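## Task

Place the entire chain bracelet in the rear-right of the box's four small compartments, both ear studs in the front-left small compartment, and the bangle in the big compartment next to the four small ones (not the long compartment along the hinge). Rear means the hinge side; left and right are judged from the front, looking toward the hinge. Items must stay in place on their own without the robot holding them. Finish with both grippers released and moved away.

## Robot and tools

ROBOT. Two 6-joint arms, left_arm and right_arm, each with a parallel two-finger gripper. Scene frame: origin on the table top midway between the arms, +x out over the table, +z up; left_arm sits on the +y side. Bases: left_arm at (-0.035, +0.257, 0) m, quat_wxyz (+0.995, 0, 0, +0.097); right_arm at (-0.009, -0.228, 0) m, quat_wxyz (+0.998, 0, 0, +0.067). The arm names do not match the sides of any image. The fingers point along the gripper's +z axis and close along its y axis; the reported hand point lies between the pads, roughly 1 cm short of the fingertips, and may be off a little at long reach.

JOINT ORDER (per arm, always): waist, shoulder, elbow, wrist pitch, wrist yaw, wrist roll. Shoulder and wrist pitch have flipped signs relative to the URDF, in commands and in results. Stated ranges in URDF signs (rad): waist -2.618 to 3.054, shoulder 0.000 to 3.142, elbow 0.000 to 3.142, wrist pitch -1.571 to 1.571, wrist yaw -1.571 to 1.571, wrist roll -2.094 to 2.094. So in your numbers the shoulder runs about -3.142 to 0. True ends may differ by up to 0.036 rad.

execute_actions(actions): actions is a list of actions; each action is a list of up to 15 rows; each row is 14 numbers in [-1, 1]: left_arm's 6 joint values then its opening, then right_arm's 6 joint values and opening. Both arms are always included. Each row lasts one 1/30 s step; if fewer than 15 rows, the last row repeats. Joint values are offsets, scaled so 1.0 = 1.202 rad (waist), 1.258 (shoulder), 1.238 (elbow), 2.073 (wrist pitch), 2.022 (wrist yaw and roll), measured from the joint angles when that action began (every row of an action uses the same reference). Opening is absolute: +1 fully open, -1 closed. An action asking a joint to go more than 0.036 rad outside its range is refused for both arms; a malformed action or a failing first action rejects the whole call. An empty list just reports state and images.

move(target, speed, blocking): target is one 14-number row as above; its joint values are offsets from the Joint positions in the latest result that showed them, giving a destination. All joints travel together, finishing at the same fraction, so the hand follows a curve; duration 0.5 to 10 s. speed (0.01 to 2, default 0.5) is in rad/s for the joint with the largest travel. It does not avoid obstacles or the other arm. blocking=false returns after 0.5 s while motion continues; until its end is reported, use wait or stop before other motion. The result adds a move: line: outcome (done, off_target, moving, held, fault), limits=held or limits=none, and each arm's joint furthest from target.

wait(seconds): 0 to 10; arms hold their last command; returns early if a running move ends. stop(): brakes a running move (fingers keep moving). zoom_image(camera, region): camera is cam_high, cam_low, cam_left_wrist or cam_right_wrist; region [x0, y0, x1, y1] in pixels, at most 504 by 504. Images: cam_high and cam_low 504x504, wrist cameras 616x616 fisheye. read_manual(section) gives only licence text. finished_scene(scene) ends scene 1 or 2 irreversibly and reveals the next task.

RESULTS. The state line lists each gripper's end_effector_position (m) and end_effector_quat_wxyz in the scene frame. Joint positions and Joint velocities give six joints per arm (rad, rad/s) then finger gap (m; 0.094 fully open). Joint targets shows where joints are currently driven. grip_measured is the opening on the command scale (each gripper may be off about 1 mm). "joint sent to its limit" means a joint was clipped at its end; "joint command not followed" means a clearance check altered targets. FAULT, MOTOR HOT and OVER-TEMPERATURE FAULT lines report stops or heating. Joint torques are noisy and offset.

MOTION LIMITS. Per step, each joint's target stays within a lead of its measured angle: waist 0.202, shoulder 0.258, elbow 0.238, wrist pitch 0.573, wrist yaw and roll 0.522 rad; and targets are scaled back if the hand would jump more than 70 mm. Large changes therefore take several actions; repeat the remainder if it fell short. Arms can sag under zero offsets: re-command the intended angles.

GRIPPING. To hold something, command an opening around 0.03 below grip_measured; less squeezes more gently. Pads push roughly 50 to 62 N; very thin parts (under about 2 mm) get less. Objects may be tugged briefly while held.

AVOID. Knocking or dropping anything off the table, dropping parts, fast or hard contacts, pressing with a target far beyond contact, and arms striking or pressing each other. Long heavy holding heats motors (warning at 75 °C, stop at 90 °C, collapse at 100 °C). At the end, open and withdraw both grippers so nothing relies on them.

Each tool is called after "Emit:" as name([rows], argument=value, ...), one row to a line, values as JSON.

## Session

Emit:
execute_actions(actions=[])

Scene clock: 0.00 s.
left_arm: end_effector_position=(+0.1670, +0.0529, +0.1308) grip_measured=+1.000 end_effector_quat_wxyz=(+0.623, +0.300, +0.714, +0.111) | right_arm: end_effector_position=(+0.6319, -0.5646, +0.2548) grip_measured=+1.000 end_effector_quat_wxyz=(+0.681, +0.608, +0.304, +0.270)
Joint names: [waist, shoulder, elbow, wrist pitch, wrist yaw, wrist roll]
Joint positions: left_arm=[-1.585 -1.151  0.218 -0.456 -1.123  0.138  0.094] | right_arm=[-0.541 -2.513  2.122 -0.469  0.321  1.459  0.094]
Joint velocities: left_arm=[-0.017  0.002  0.002  0.022 -0.007 -0.007  0.   ] | right_arm=[ 0.002  0.002  0.002 -0.022  0.022 -0.051  0.   ]
Joint torques (N m, as the arm reports them, + toward a larger Joint positions number): no reading
Joint targets: left_arm=[-1.585 -1.145 0.228 -0.458 -1.130 0.136] | right_arm=[-0.541 -2.514 2.124 -0.453 0.321 1.452]

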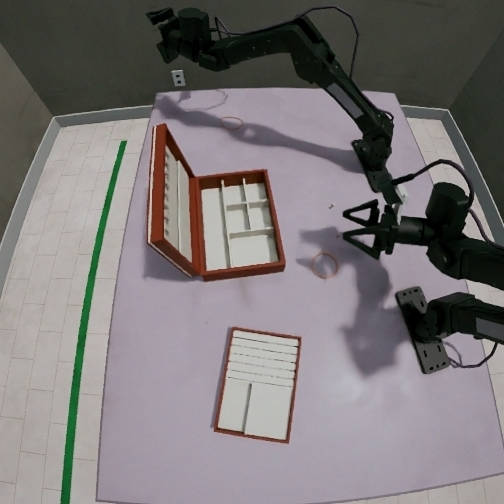

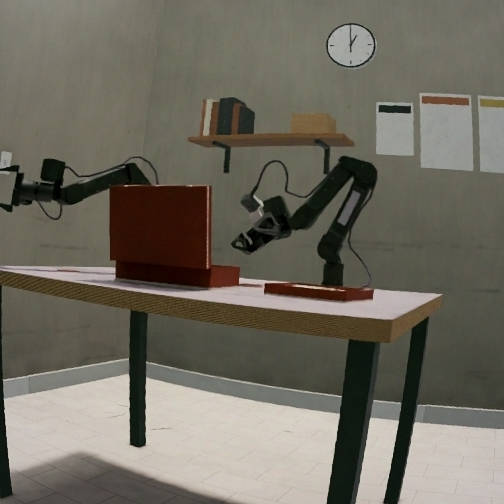

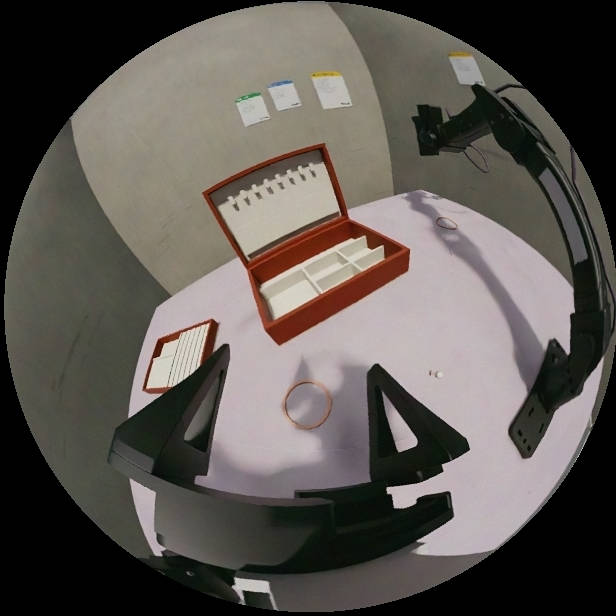

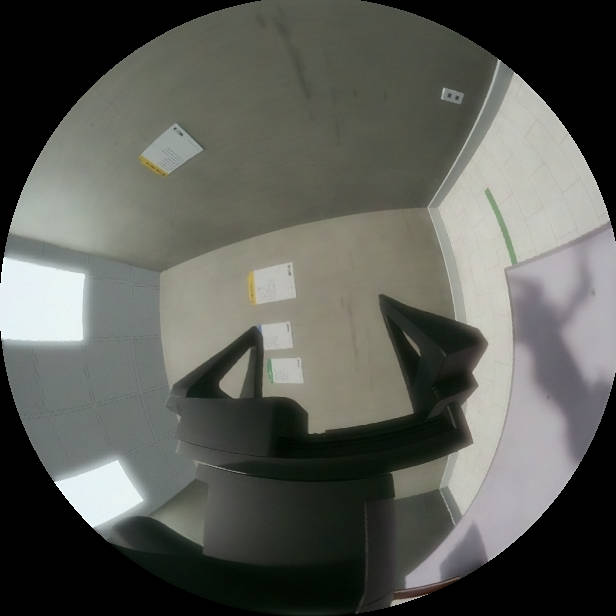

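Emit:
move(target=[1,0.4,0,0,0,0,1,-0.005,0.147,0.042,0.898,-0.163,-0.727,0.6], speed=0.9)

Emit:
move(target=[1,0,0,0,0,0,1,0,0.01,0.01,0,0,0,0.6], speed=0.9)

Emit:
zoom_image(camera="cam_high", region=[180,150,380,300])

Scene clock: 7.80 s.
left_arm: end_effector_position=(+0.2006, +0.3745, +0.2302) grip_measured=+1.000 end_effector_quat_wxyz=(+0.612, -0.271, +0.652, +0.356) | right_arm: end_effector_position=(+0.4110, -0.4080, +0.0728) grip_measured=+0.603 end_effector_quat_wxyz=(+0.003, +0.202, +0.979, -0.001)
Joint names: [waist, shoulder, elbow, wrist pitch, wrist yaw, wrist roll]
Joint positions: left_arm=[-0.395 -0.669  0.218 -0.456 -1.122  0.138  0.094] | right_arm=[-0.541 -2.341  2.152  1.377  0.    -0.001  0.075]
Joint velocities: left_arm=[-0.007 -0.007 -0.032 -0.051 -0.022 -0.022  0.   ] | right_arm=[-0.002 -0.002 -0.002  0.037  0.051 -0.081  0.   ]
Joint torques (N m, as the arm reports them, + toward a larger Joint positions number): left_arm=[ 0.96  1.18  7.51 -1.78  0.01 -0.02] | right_arm=[-0.56 14.88  9.84 -0.26 -0.03 -0.09]
Joint targets: left_arm=[-0.383 -0.647 0.218 -0.456 -1.123 0.138] | right_arm=[-0.547 -2.328 2.173 1.392 -0.008 -0.011]
move: off_target (left_arm, right_arm); limits=none; left_arm: farthest joint: the shoulder, 0.021 radians from its target (0.503 radians at the start); right_arm: farthest joint: the elbow, 0.022 radians from its target (0.052 radians at the start)

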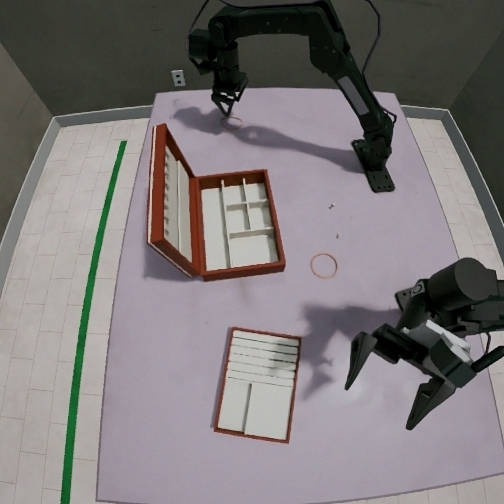

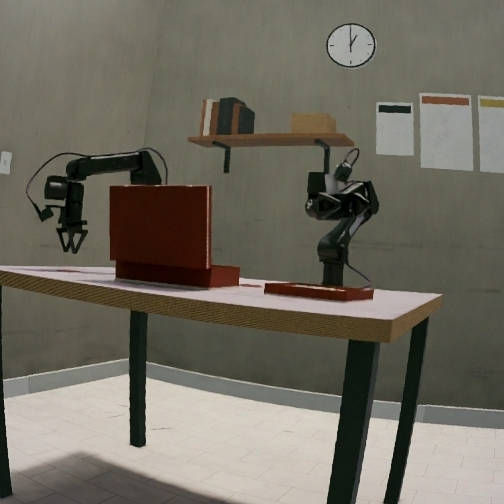

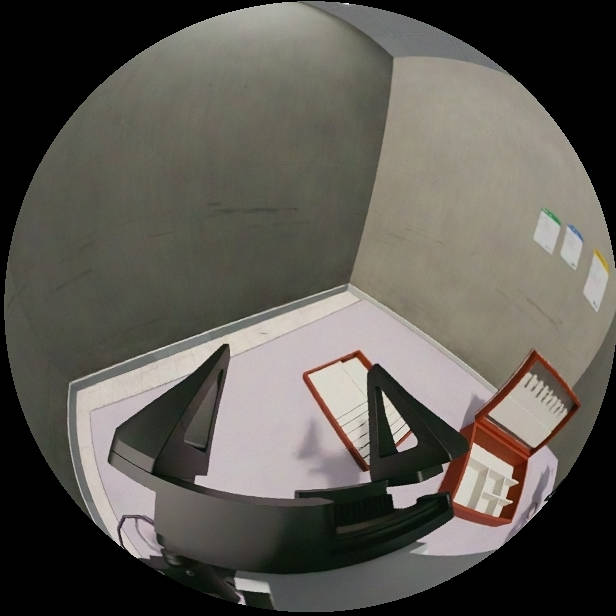

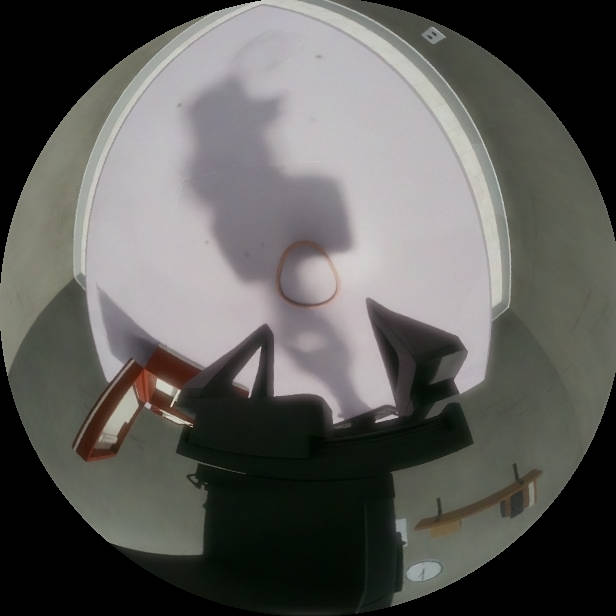

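Scene clock: 9.60 s.
left_arm: end_effector_position=(-0.0560, +0.5194, +0.2302) grip_measured=+1.000 end_effector_quat_wxyz=(-0.307, +0.590, -0.388, -0.638) | right_arm: end_effector_position=(+0.4110, -0.4080, +0.0728) grip_measured=+0.603 end_effector_quat_wxyz=(+0.003, +0.202, +0.979, -0.001)
Joint names: [waist, shoulder, elbow, wrist pitch, wrist yaw, wrist roll]
Joint positions: left_arm=[ 0.795 -0.669  0.218 -0.456 -1.123  0.138  0.094] | right_arm=[-0.541 -2.341  2.152  1.377  0.    -0.001  0.075]
Joint velocities: left_arm=[-0.002 -0.007  0.007  0.007 -0.007 -0.007  0.   ] | right_arm=[ 0.002  0.022 -0.007 -0.007  0.007  0.022 -0.001]
Joint torques (N m, as the arm reports them, + toward a larger Joint positions number): left_arm=[ 0.92 -0.43  7.46 -1.79  0.02 -0.01] | right_arm=[ 0.05 14.83  8.94 -0.46  0.04 -0.03]
Joint targets: left_arm=[0.807 -0.669 0.218 -0.456 -1.122 0.138] | right_arm=[-0.541 -2.328 2.164 1.377 0.000 -0.001]
move: done; limits=none; left_arm: farthest joint: the waist, 0.012 radians from its target (1.202 radians at the start); right_arm: farthest joint: the shoulder, 0.012 radians from its target (0.012 radians at the start)

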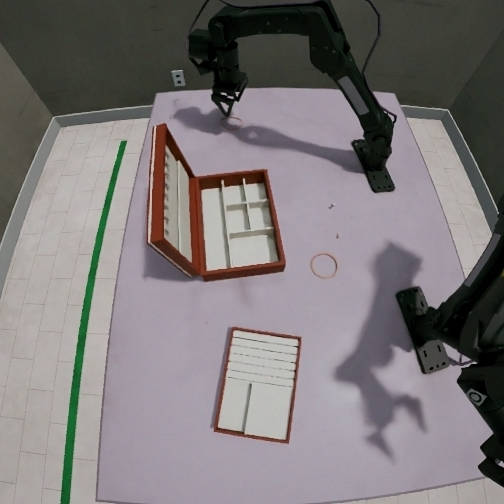

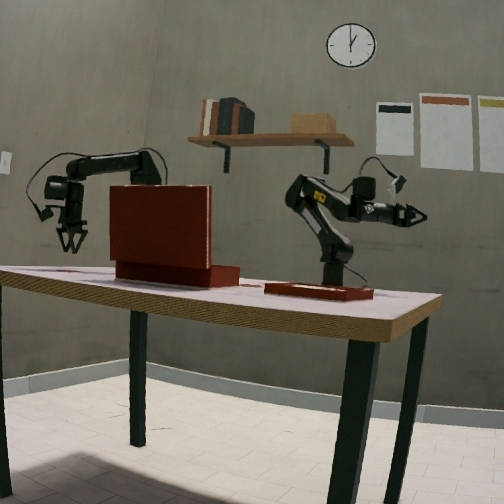

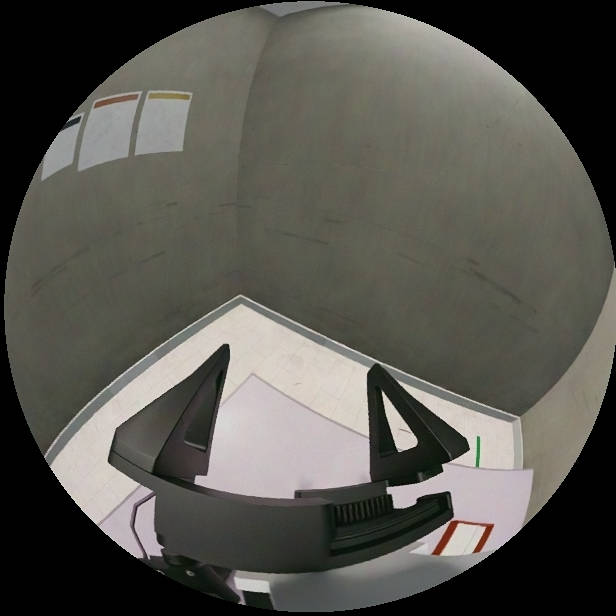

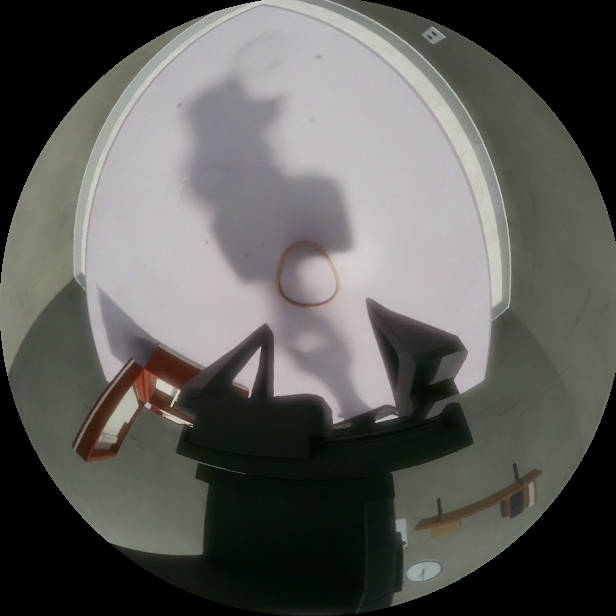

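Region (180, 150, 380, 300) of cam_high's 504x504 image, scaled by 2.520, with more detail than that image has; it fills the top 378 rows of this view, and the rest is white.

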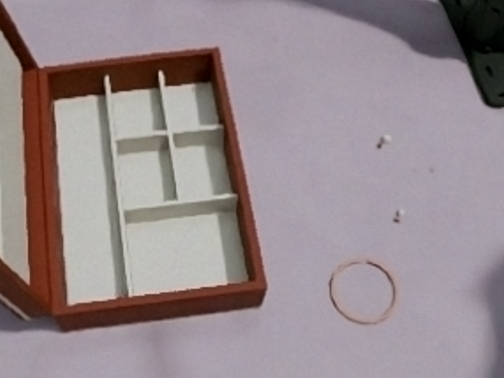

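Emit:
move(target=[0,0,0,0,0,0,1,-0.058,-0.015,-0.128,-0.08,0,0,-0.7], speed=0.3)

Emit:
zoom_image(camera="cam_right_wrist", region=[240,240,360,360])

Scene clock: 18.00 s.
left_arm: end_effector_position=(-0.0560, +0.5194, +0.2302) grip_measured=+1.000 end_effector_quat_wxyz=(-0.307, +0.590, -0.388, -0.638) | right_arm: end_effector_position=(+0.3987, -0.4353, +0.0333) grip_measured=-0.697 end_effector_quat_wxyz=(+0.003, +0.234, +0.972, -0.001)
Joint names: [waist, shoulder, elbow, wrist pitch, wrist yaw, wrist roll]
Joint positions: left_arm=[ 0.795 -0.669  0.218 -0.456 -1.123  0.138  0.094] | right_arm=[-0.606 -2.348  2.008  1.226  0.    -0.001  0.014]
Joint velocities: left_arm=[-0.002  0.002 -0.012  0.051 -0.066 -0.037  0.   ] | right_arm=[ 0.007  0.002  0.002  0.095 -0.037 -0.066 -0.001]
Joint torques (N m, as the arm reports them, + toward a larger Joint positions number): left_arm=[-0.06 -0.43  7.51 -1.78  0.02 -0.01] | right_arm=[-0.26 12.9   6.43 -0.63  0.01 -0.04]
Joint targets: left_arm=[0.795 -0.669 0.218 -0.456 -1.123 0.138] | right_arm=[-0.611 -2.359 1.994 1.211 0.000 -0.001]
move: done; limits=none; left_arm: farthest joint: the waist, 0.000 radians from its target (0.000 radians at the start); right_arm: farthest joint: the elbow, 0.014 radians from its target (0.159 radians at the start)

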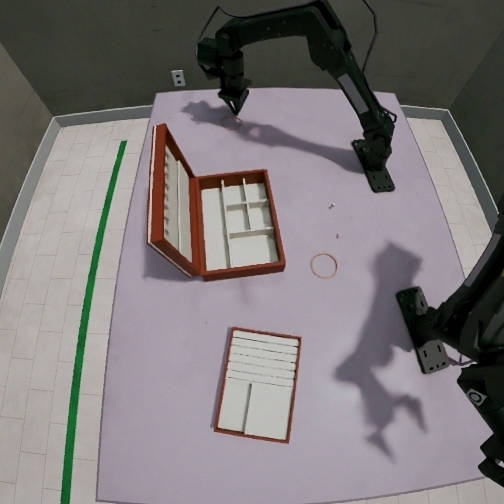

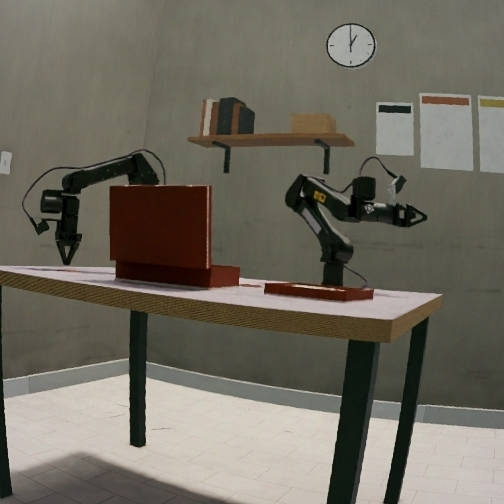

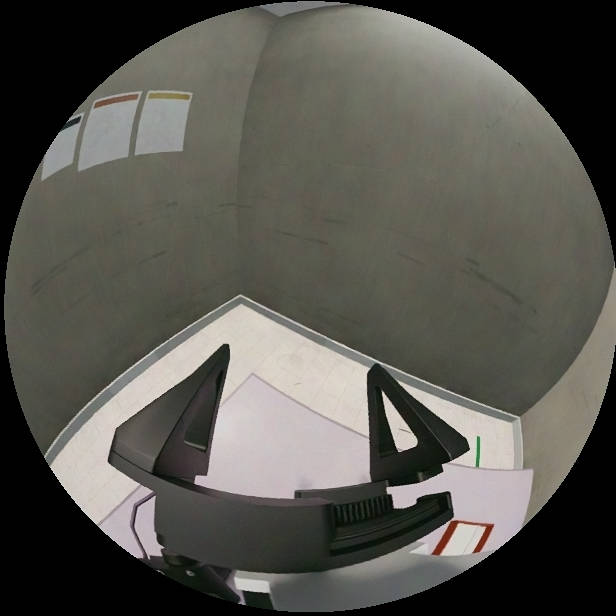

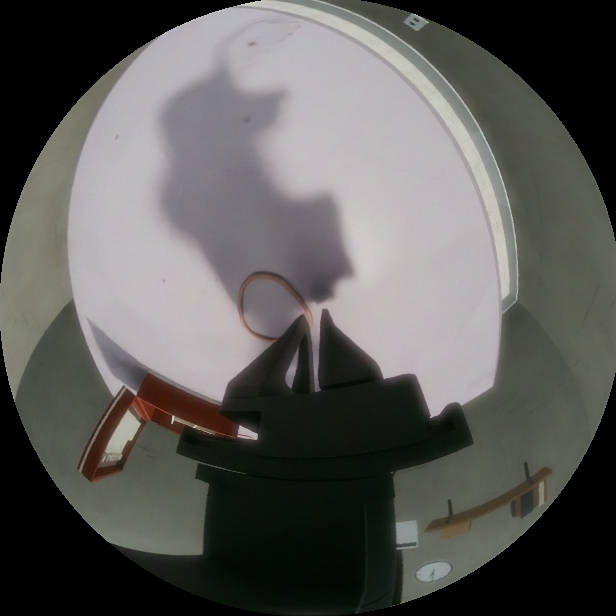

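Region (240, 240, 360, 360) of cam_right_wrist's 616x616 image, scaled by 4.200, with more detail than that image has.

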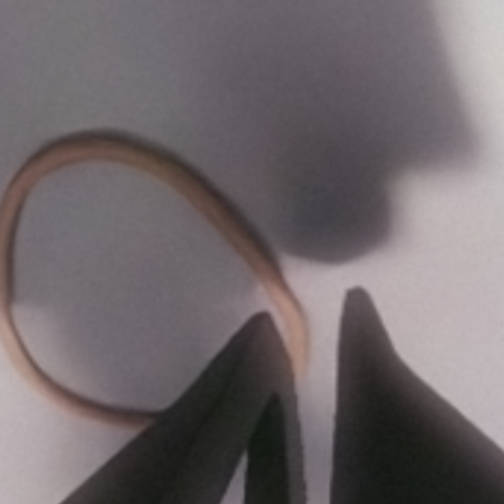

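Emit:
execute_actions([
  [[0,0,0,0,0,0,1,0.016,0,-0.035,-0.018,0,0,-0.7]],
  [[0,0,0,0,0,0,1,0,0,-0.035,-0.018,0,0,-0.7]],
  [[0,0,0,0,0,0,1,0,0,-0.03,-0.012,0,0,-0.7]],
])

Emit:
zoom_image(camera="cam_right_wrist", region=[240,240,360,360])

Scene clock: 22.50 s.
left_arm: end_effector_position=(-0.0560, +0.5194, +0.2302) grip_measured=+1.000 end_effector_quat_wxyz=(-0.307, +0.590, -0.388, -0.638) | right_arm: end_effector_position=(+0.3959, -0.4273, +0.0169) grip_measured=-0.697 end_effector_quat_wxyz=(-0.004, +0.228, +0.974, +0.001)
Joint names: [waist, shoulder, elbow, wrist pitch, wrist yaw, wrist roll]
Joint positions: left_arm=[ 0.795 -0.669  0.218 -0.456 -1.123  0.138  0.094] | right_arm=[-0.593 -2.346  1.938  1.172  0.    -0.001  0.014]
Joint velocities: left_arm=[ 0.007 -0.007 -0.002  0.022 -0.007  0.022  0.   ] | right_arm=[ 0.002 -0.007 -0.007  0.081  0.051  0.022 -0.001]
Joint torques (N m, as the arm reports them, + toward a larger Joint positions number): left_arm=[ 0.   -0.47  7.49 -1.78  0.02 -0.02] | right_arm=[-0.04 13.65  5.17 -0.6   0.02 -0.04]
Joint targets: left_arm=[0.795 -0.669 0.218 -0.456 -1.123 0.138] | right_arm=[-0.593 -2.346 1.911 1.156 0.000 -0.001]

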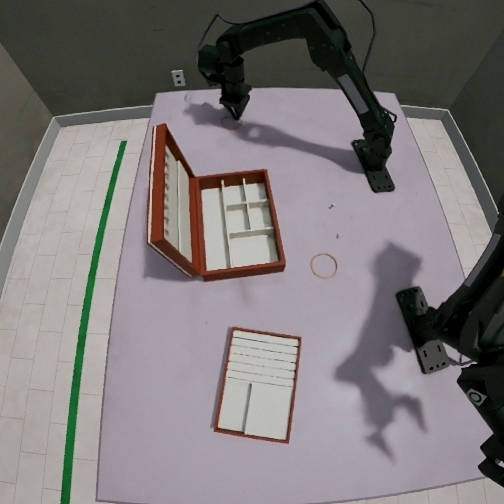

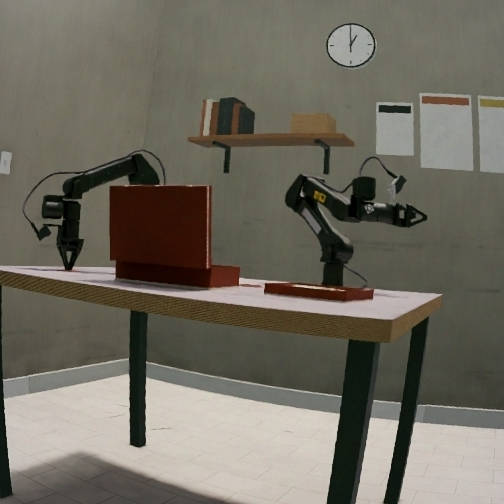

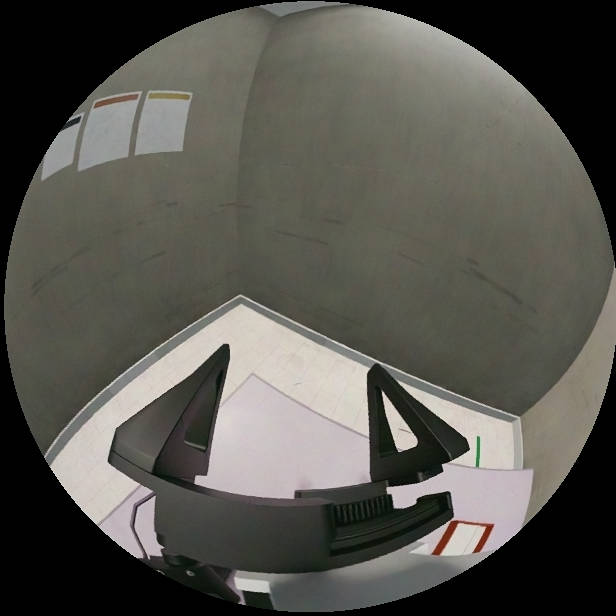

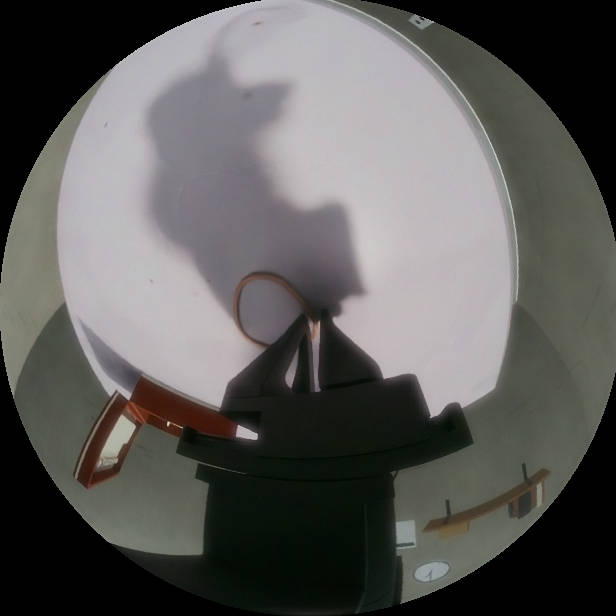

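Region (240, 240, 360, 360) of cam_right_wrist's 616x616 image, scaled by 4.200, with more detail than that image has.

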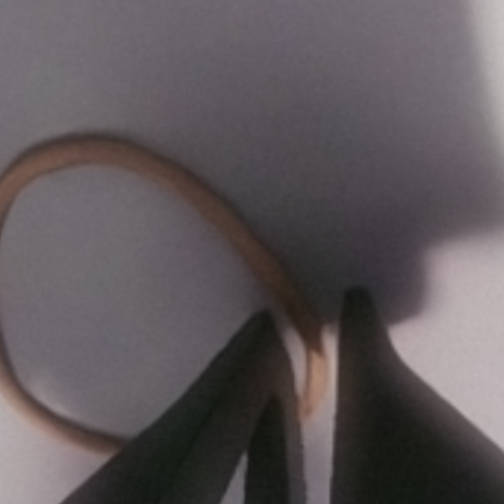

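Emit:
execute_actions([
  [[0,0,0,0,0,0,1,0,0,-0.03,-0.005,0,0,-0.85]],
  [[0,0,0,0,0,0,1,0,0,-0.03,0,0,0,-0.93]],
  [[0,0,0,0,0,0,1,0,0,-0.025,0,0,0,-0.99]],
])

Emit:
move(target=[0,0,0,0,0,0,1,0,0.24,0.19,0.175,0,-0.5,-0.99], speed=0.45)

Scene clock: 27.97 s.
left_arm: end_effector_position=(-0.0560, +0.5194, +0.2302) grip_measured=+1.000 end_effector_quat_wxyz=(-0.307, +0.590, -0.388, -0.638) | right_arm: end_effector_position=(+0.3969, -0.4248, +0.0168) grip_measured=-0.968 end_effector_quat_wxyz=(-0.001, +0.228, +0.974, +0.008)
Joint names: [waist, shoulder, elbow, wrist pitch, wrist yaw, wrist roll]
Joint positions: left_arm=[ 0.795 -0.669  0.218 -0.456 -1.123  0.138  0.094] | right_arm=[-0.593 -2.342  1.931  1.166 -0.014 -0.001  0.002]
Joint velocities: left_arm=[-0.002  0.012  0.017  0.022  0.022 -0.007  0.   ] | right_arm=[-0.012  0.002 -0.012  0.037 -0.022 -0.051  0.   ]
Joint torques (N m, as the arm reports them, + toward a larger Joint positions number): left_arm=[-0.03 -0.44  7.49 -1.8   0.01 -0.02] | right_arm=[-0.06 13.75  4.86 -0.43  0.04 -0.04]
Joint targets: left_arm=[0.795 -0.669 0.218 -0.456 -1.123 0.138] | right_arm=[-0.593 -2.342 1.900 1.166 -0.014 -0.001]

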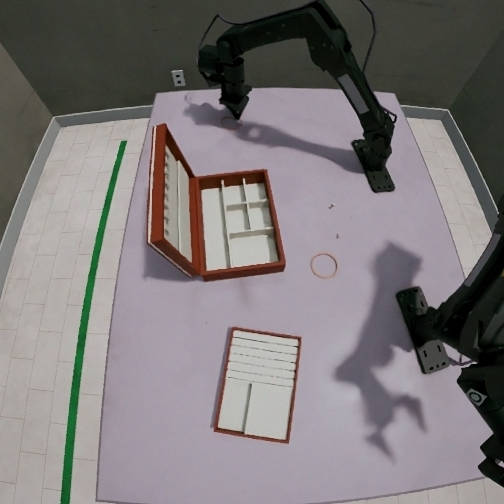

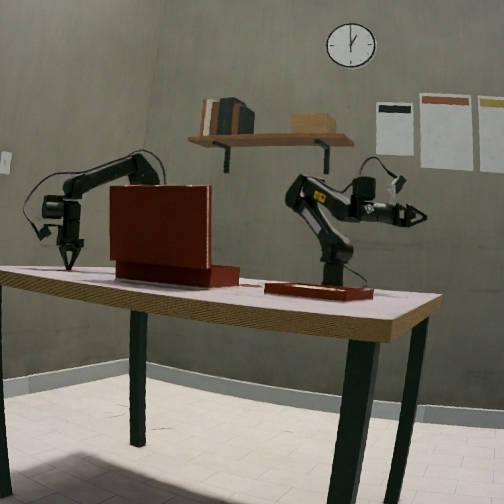

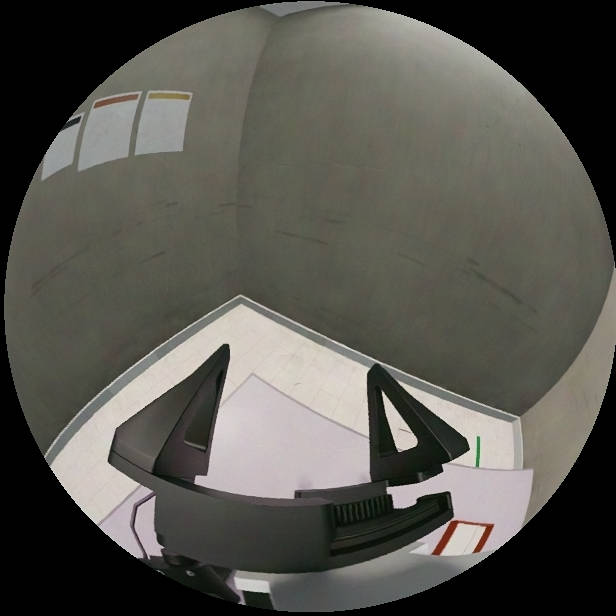

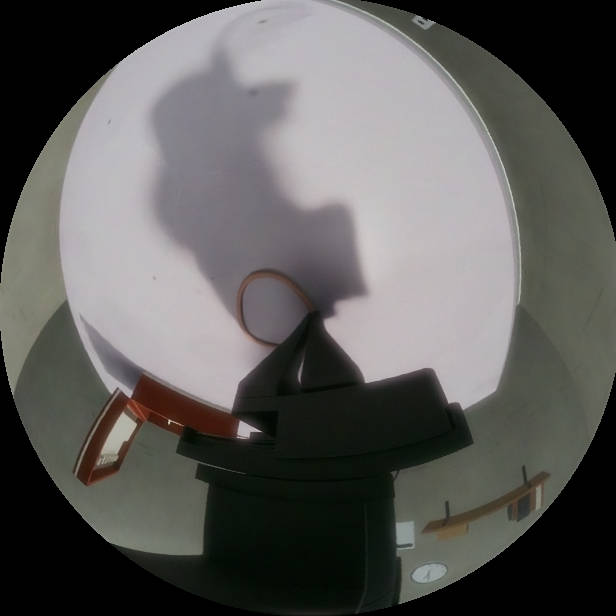

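Scene clock: 31.00 s.
left_arm: end_effector_position=(-0.0560, +0.5194, +0.2302) grip_measured=+1.000 end_effector_quat_wxyz=(-0.307, +0.590, -0.388, -0.638) | right_arm: end_effector_position=(+0.3680, -0.4104, +0.1914) grip_measured=-0.968 end_effector_quat_wxyz=(+0.064, -0.268, +0.960, -0.048)
Joint names: [waist, shoulder, elbow, wrist pitch, wrist yaw, wrist roll]
Joint positions: left_arm=[ 0.795 -0.669  0.218 -0.456 -1.123  0.138  0.094] | right_arm=[-0.593 -2.049  2.148  1.51  -0.014 -1.002  0.002]
Joint velocities: left_arm=[ 0.002  0.017  0.017 -0.007  0.051  0.007  0.   ] | right_arm=[-0.002 -0.012 -0.007 -0.022 -0.007  0.007 -0.   ]
Joint torques (N m, as the arm reports them, + toward a larger Joint positions number): left_arm=[ 0.   -0.5   7.51 -1.78 -0.01 -0.02] | right_arm=[ 0.02 12.04  9.5  -0.58  0.02 -0.11]
Joint targets: left_arm=[0.795 -0.669 0.218 -0.456 -1.123 0.138] | right_arm=[-0.593 -2.040 2.166 1.529 -0.014 -1.012]
move: done; limits=none; left_arm: farthest joint: the waist, 0.000 radians from its target (0.000 radians at the start); right_arm: farthest joint: the elbow, 0.018 radians from its target (0.235 radians at the start)

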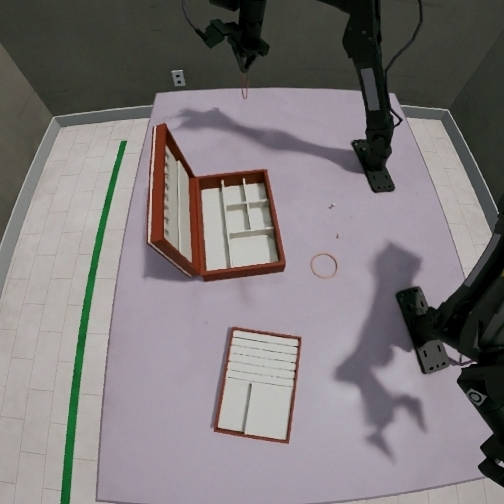

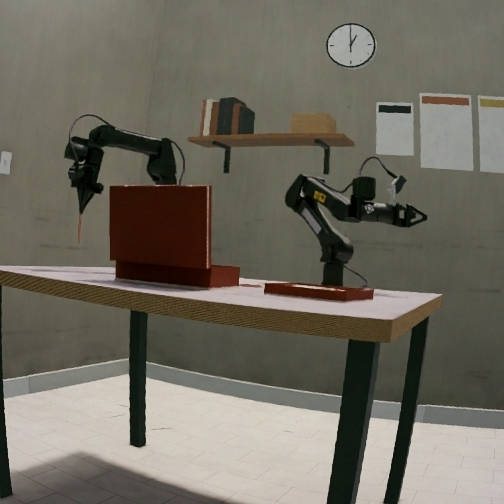

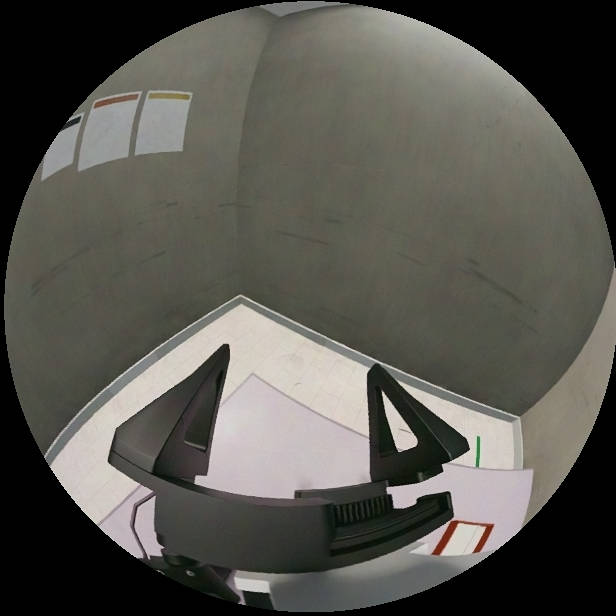

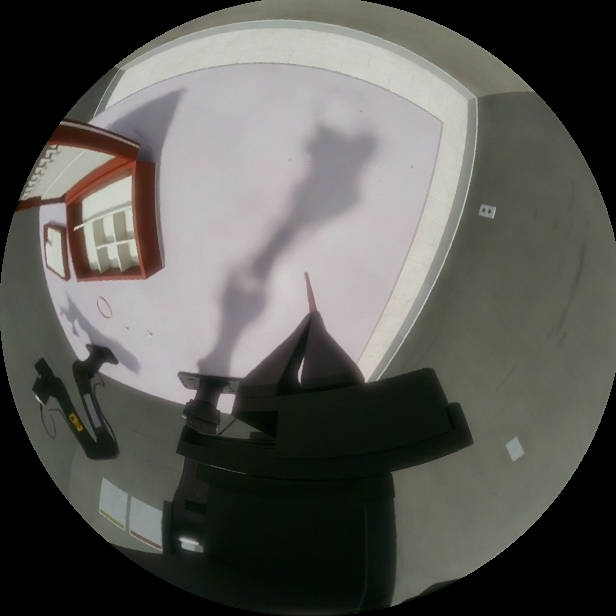

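Emit:
move(target=[0,0,0,0,0,0,1,0.62,0.0,0.015,0,0.007,-0.22,-0.99], speed=0.4)

Emit:
move(target=[0,0,0,0,0,0,1,0,-0.1,0.0,0.0,0,0,-0.99], speed=0.2)

Scene clock: 38.30 s.
left_arm: end_effector_position=(-0.0560, +0.5194, +0.2302) grip_measured=+1.000 end_effector_quat_wxyz=(-0.307, +0.590, -0.388, -0.638) | right_arm: end_effector_position=(+0.3922, -0.1073, +0.1914) grip_measured=-0.967 end_effector_quat_wxyz=(-0.067, +0.758, -0.648, +0.042)
Joint names: [waist, shoulder, elbow, wrist pitch, wrist yaw, wrist roll]
Joint positions: left_arm=[ 0.795 -0.669  0.218 -0.456 -1.123  0.138  0.094] | right_arm=[ 0.155 -2.049  2.148  1.51  -0.003 -1.438  0.002]
Joint velocities: left_arm=[-0.007  0.002 -0.002  0.007  0.022 -0.037  0.   ] | right_arm=[-0.007 -0.002 -0.017 -0.007  0.022 -0.037  0.   ]
Joint torques (N m, as the arm reports them, + toward a larger Joint positions number): left_arm=[-0.02 -0.44  7.47 -1.81  0.01 -0.02] | right_arm=[-0.22 11.24  9.48 -0.83  0.08 -0.09]
Joint targets: left_arm=[0.795 -0.669 0.218 -0.456 -1.123 0.138] | right_arm=[0.152 -2.049 2.166 1.510 -0.000 -1.447]
move: done; limits=none; left_arm: farthest joint: the waist, 0.000 radians from its target (0.000 radians at the start); right_arm: farthest joint: the elbow, 0.019 radians from its target (0.019 radians at the start)

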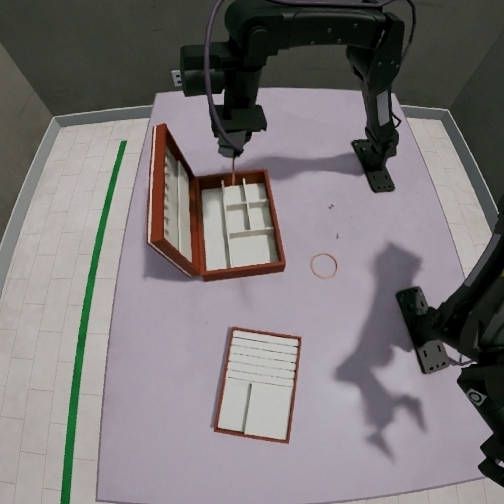

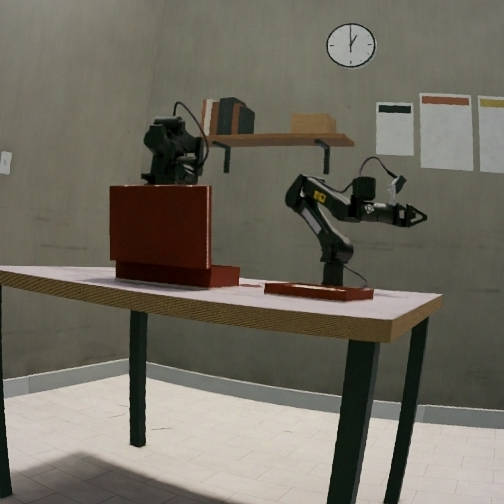

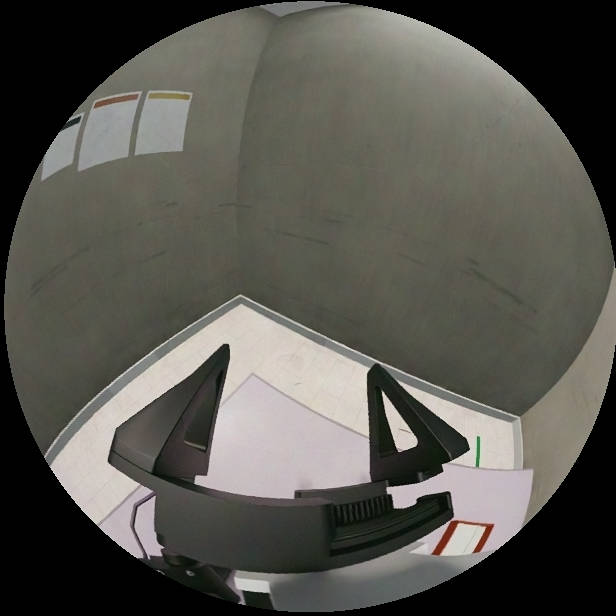

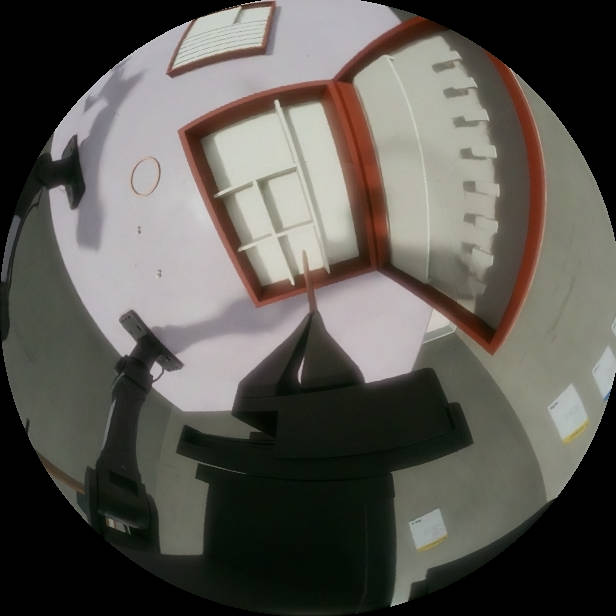

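Scene clock: 39.30 s.
left_arm: end_effector_position=(-0.0560, +0.5194, +0.2302) grip_measured=+1.000 end_effector_quat_wxyz=(-0.307, +0.590, -0.388, -0.638) | right_arm: end_effector_position=(+0.3977, -0.1057, +0.1443) grip_measured=-0.967 end_effector_quat_wxyz=(-0.018, +0.760, -0.650, +0.010)
Joint names: [waist, shoulder, elbow, wrist pitch, wrist yaw, wrist roll]
Joint positions: left_arm=[ 0.795 -0.669  0.218 -0.456 -1.123  0.138  0.094] | right_arm=[ 0.155 -2.167  2.148  1.51  -0.003 -1.438  0.002]
Joint velocities: left_arm=[ 0.002  0.002  0.002  0.037  0.081 -0.022  0.   ] | right_arm=[ 0.007  0.002 -0.002  0.007 -0.051 -0.037  0.   ]
Joint torques (N m, as the arm reports them, + toward a larger Joint positions number): left_arm=[-0.05 -0.44  7.52 -1.79  0.   -0.03] | right_arm=[-0.05 11.43  7.66 -0.55  0.04 -0.02]
Joint targets: left_arm=[0.795 -0.669 0.218 -0.456 -1.123 0.138] | right_arm=[0.155 -2.175 2.148 1.510 -0.003 -1.438]
move: done; limits=none; left_arm: farthest joint: the waist, 0.000 radians from its target (0.000 radians at the start); right_arm: farthest joint: the shoulder, 0.008 radians from its target (0.125 radians at the start)

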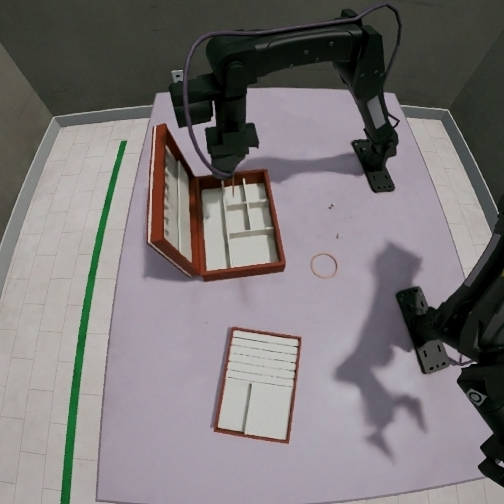

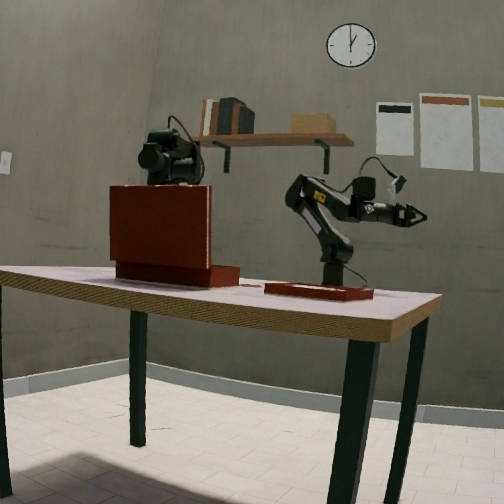

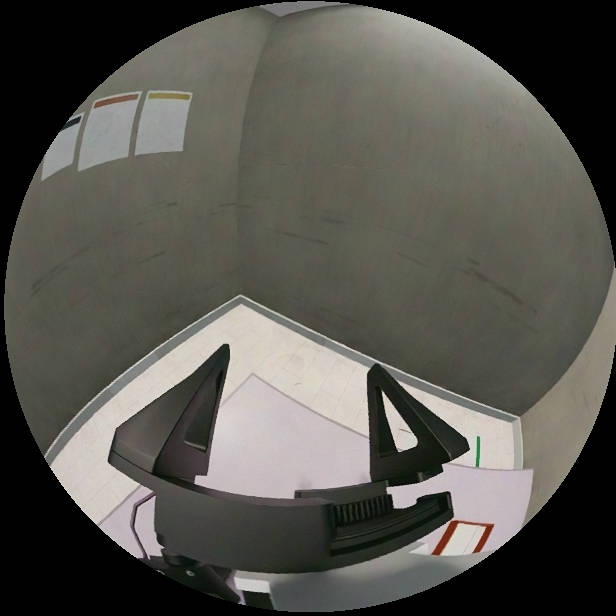

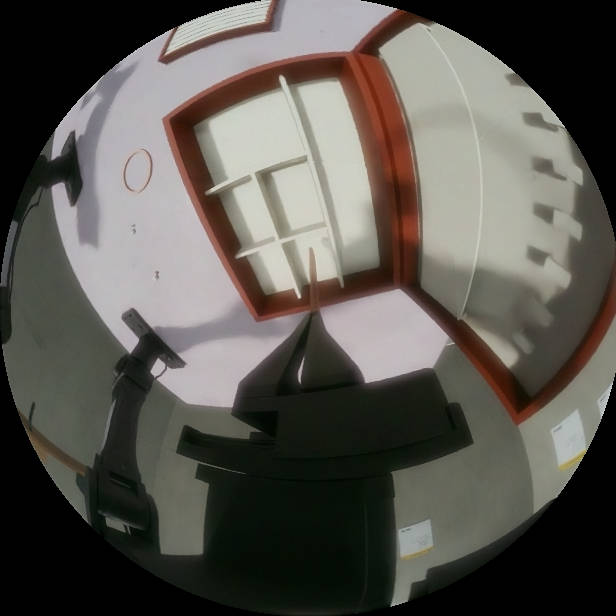

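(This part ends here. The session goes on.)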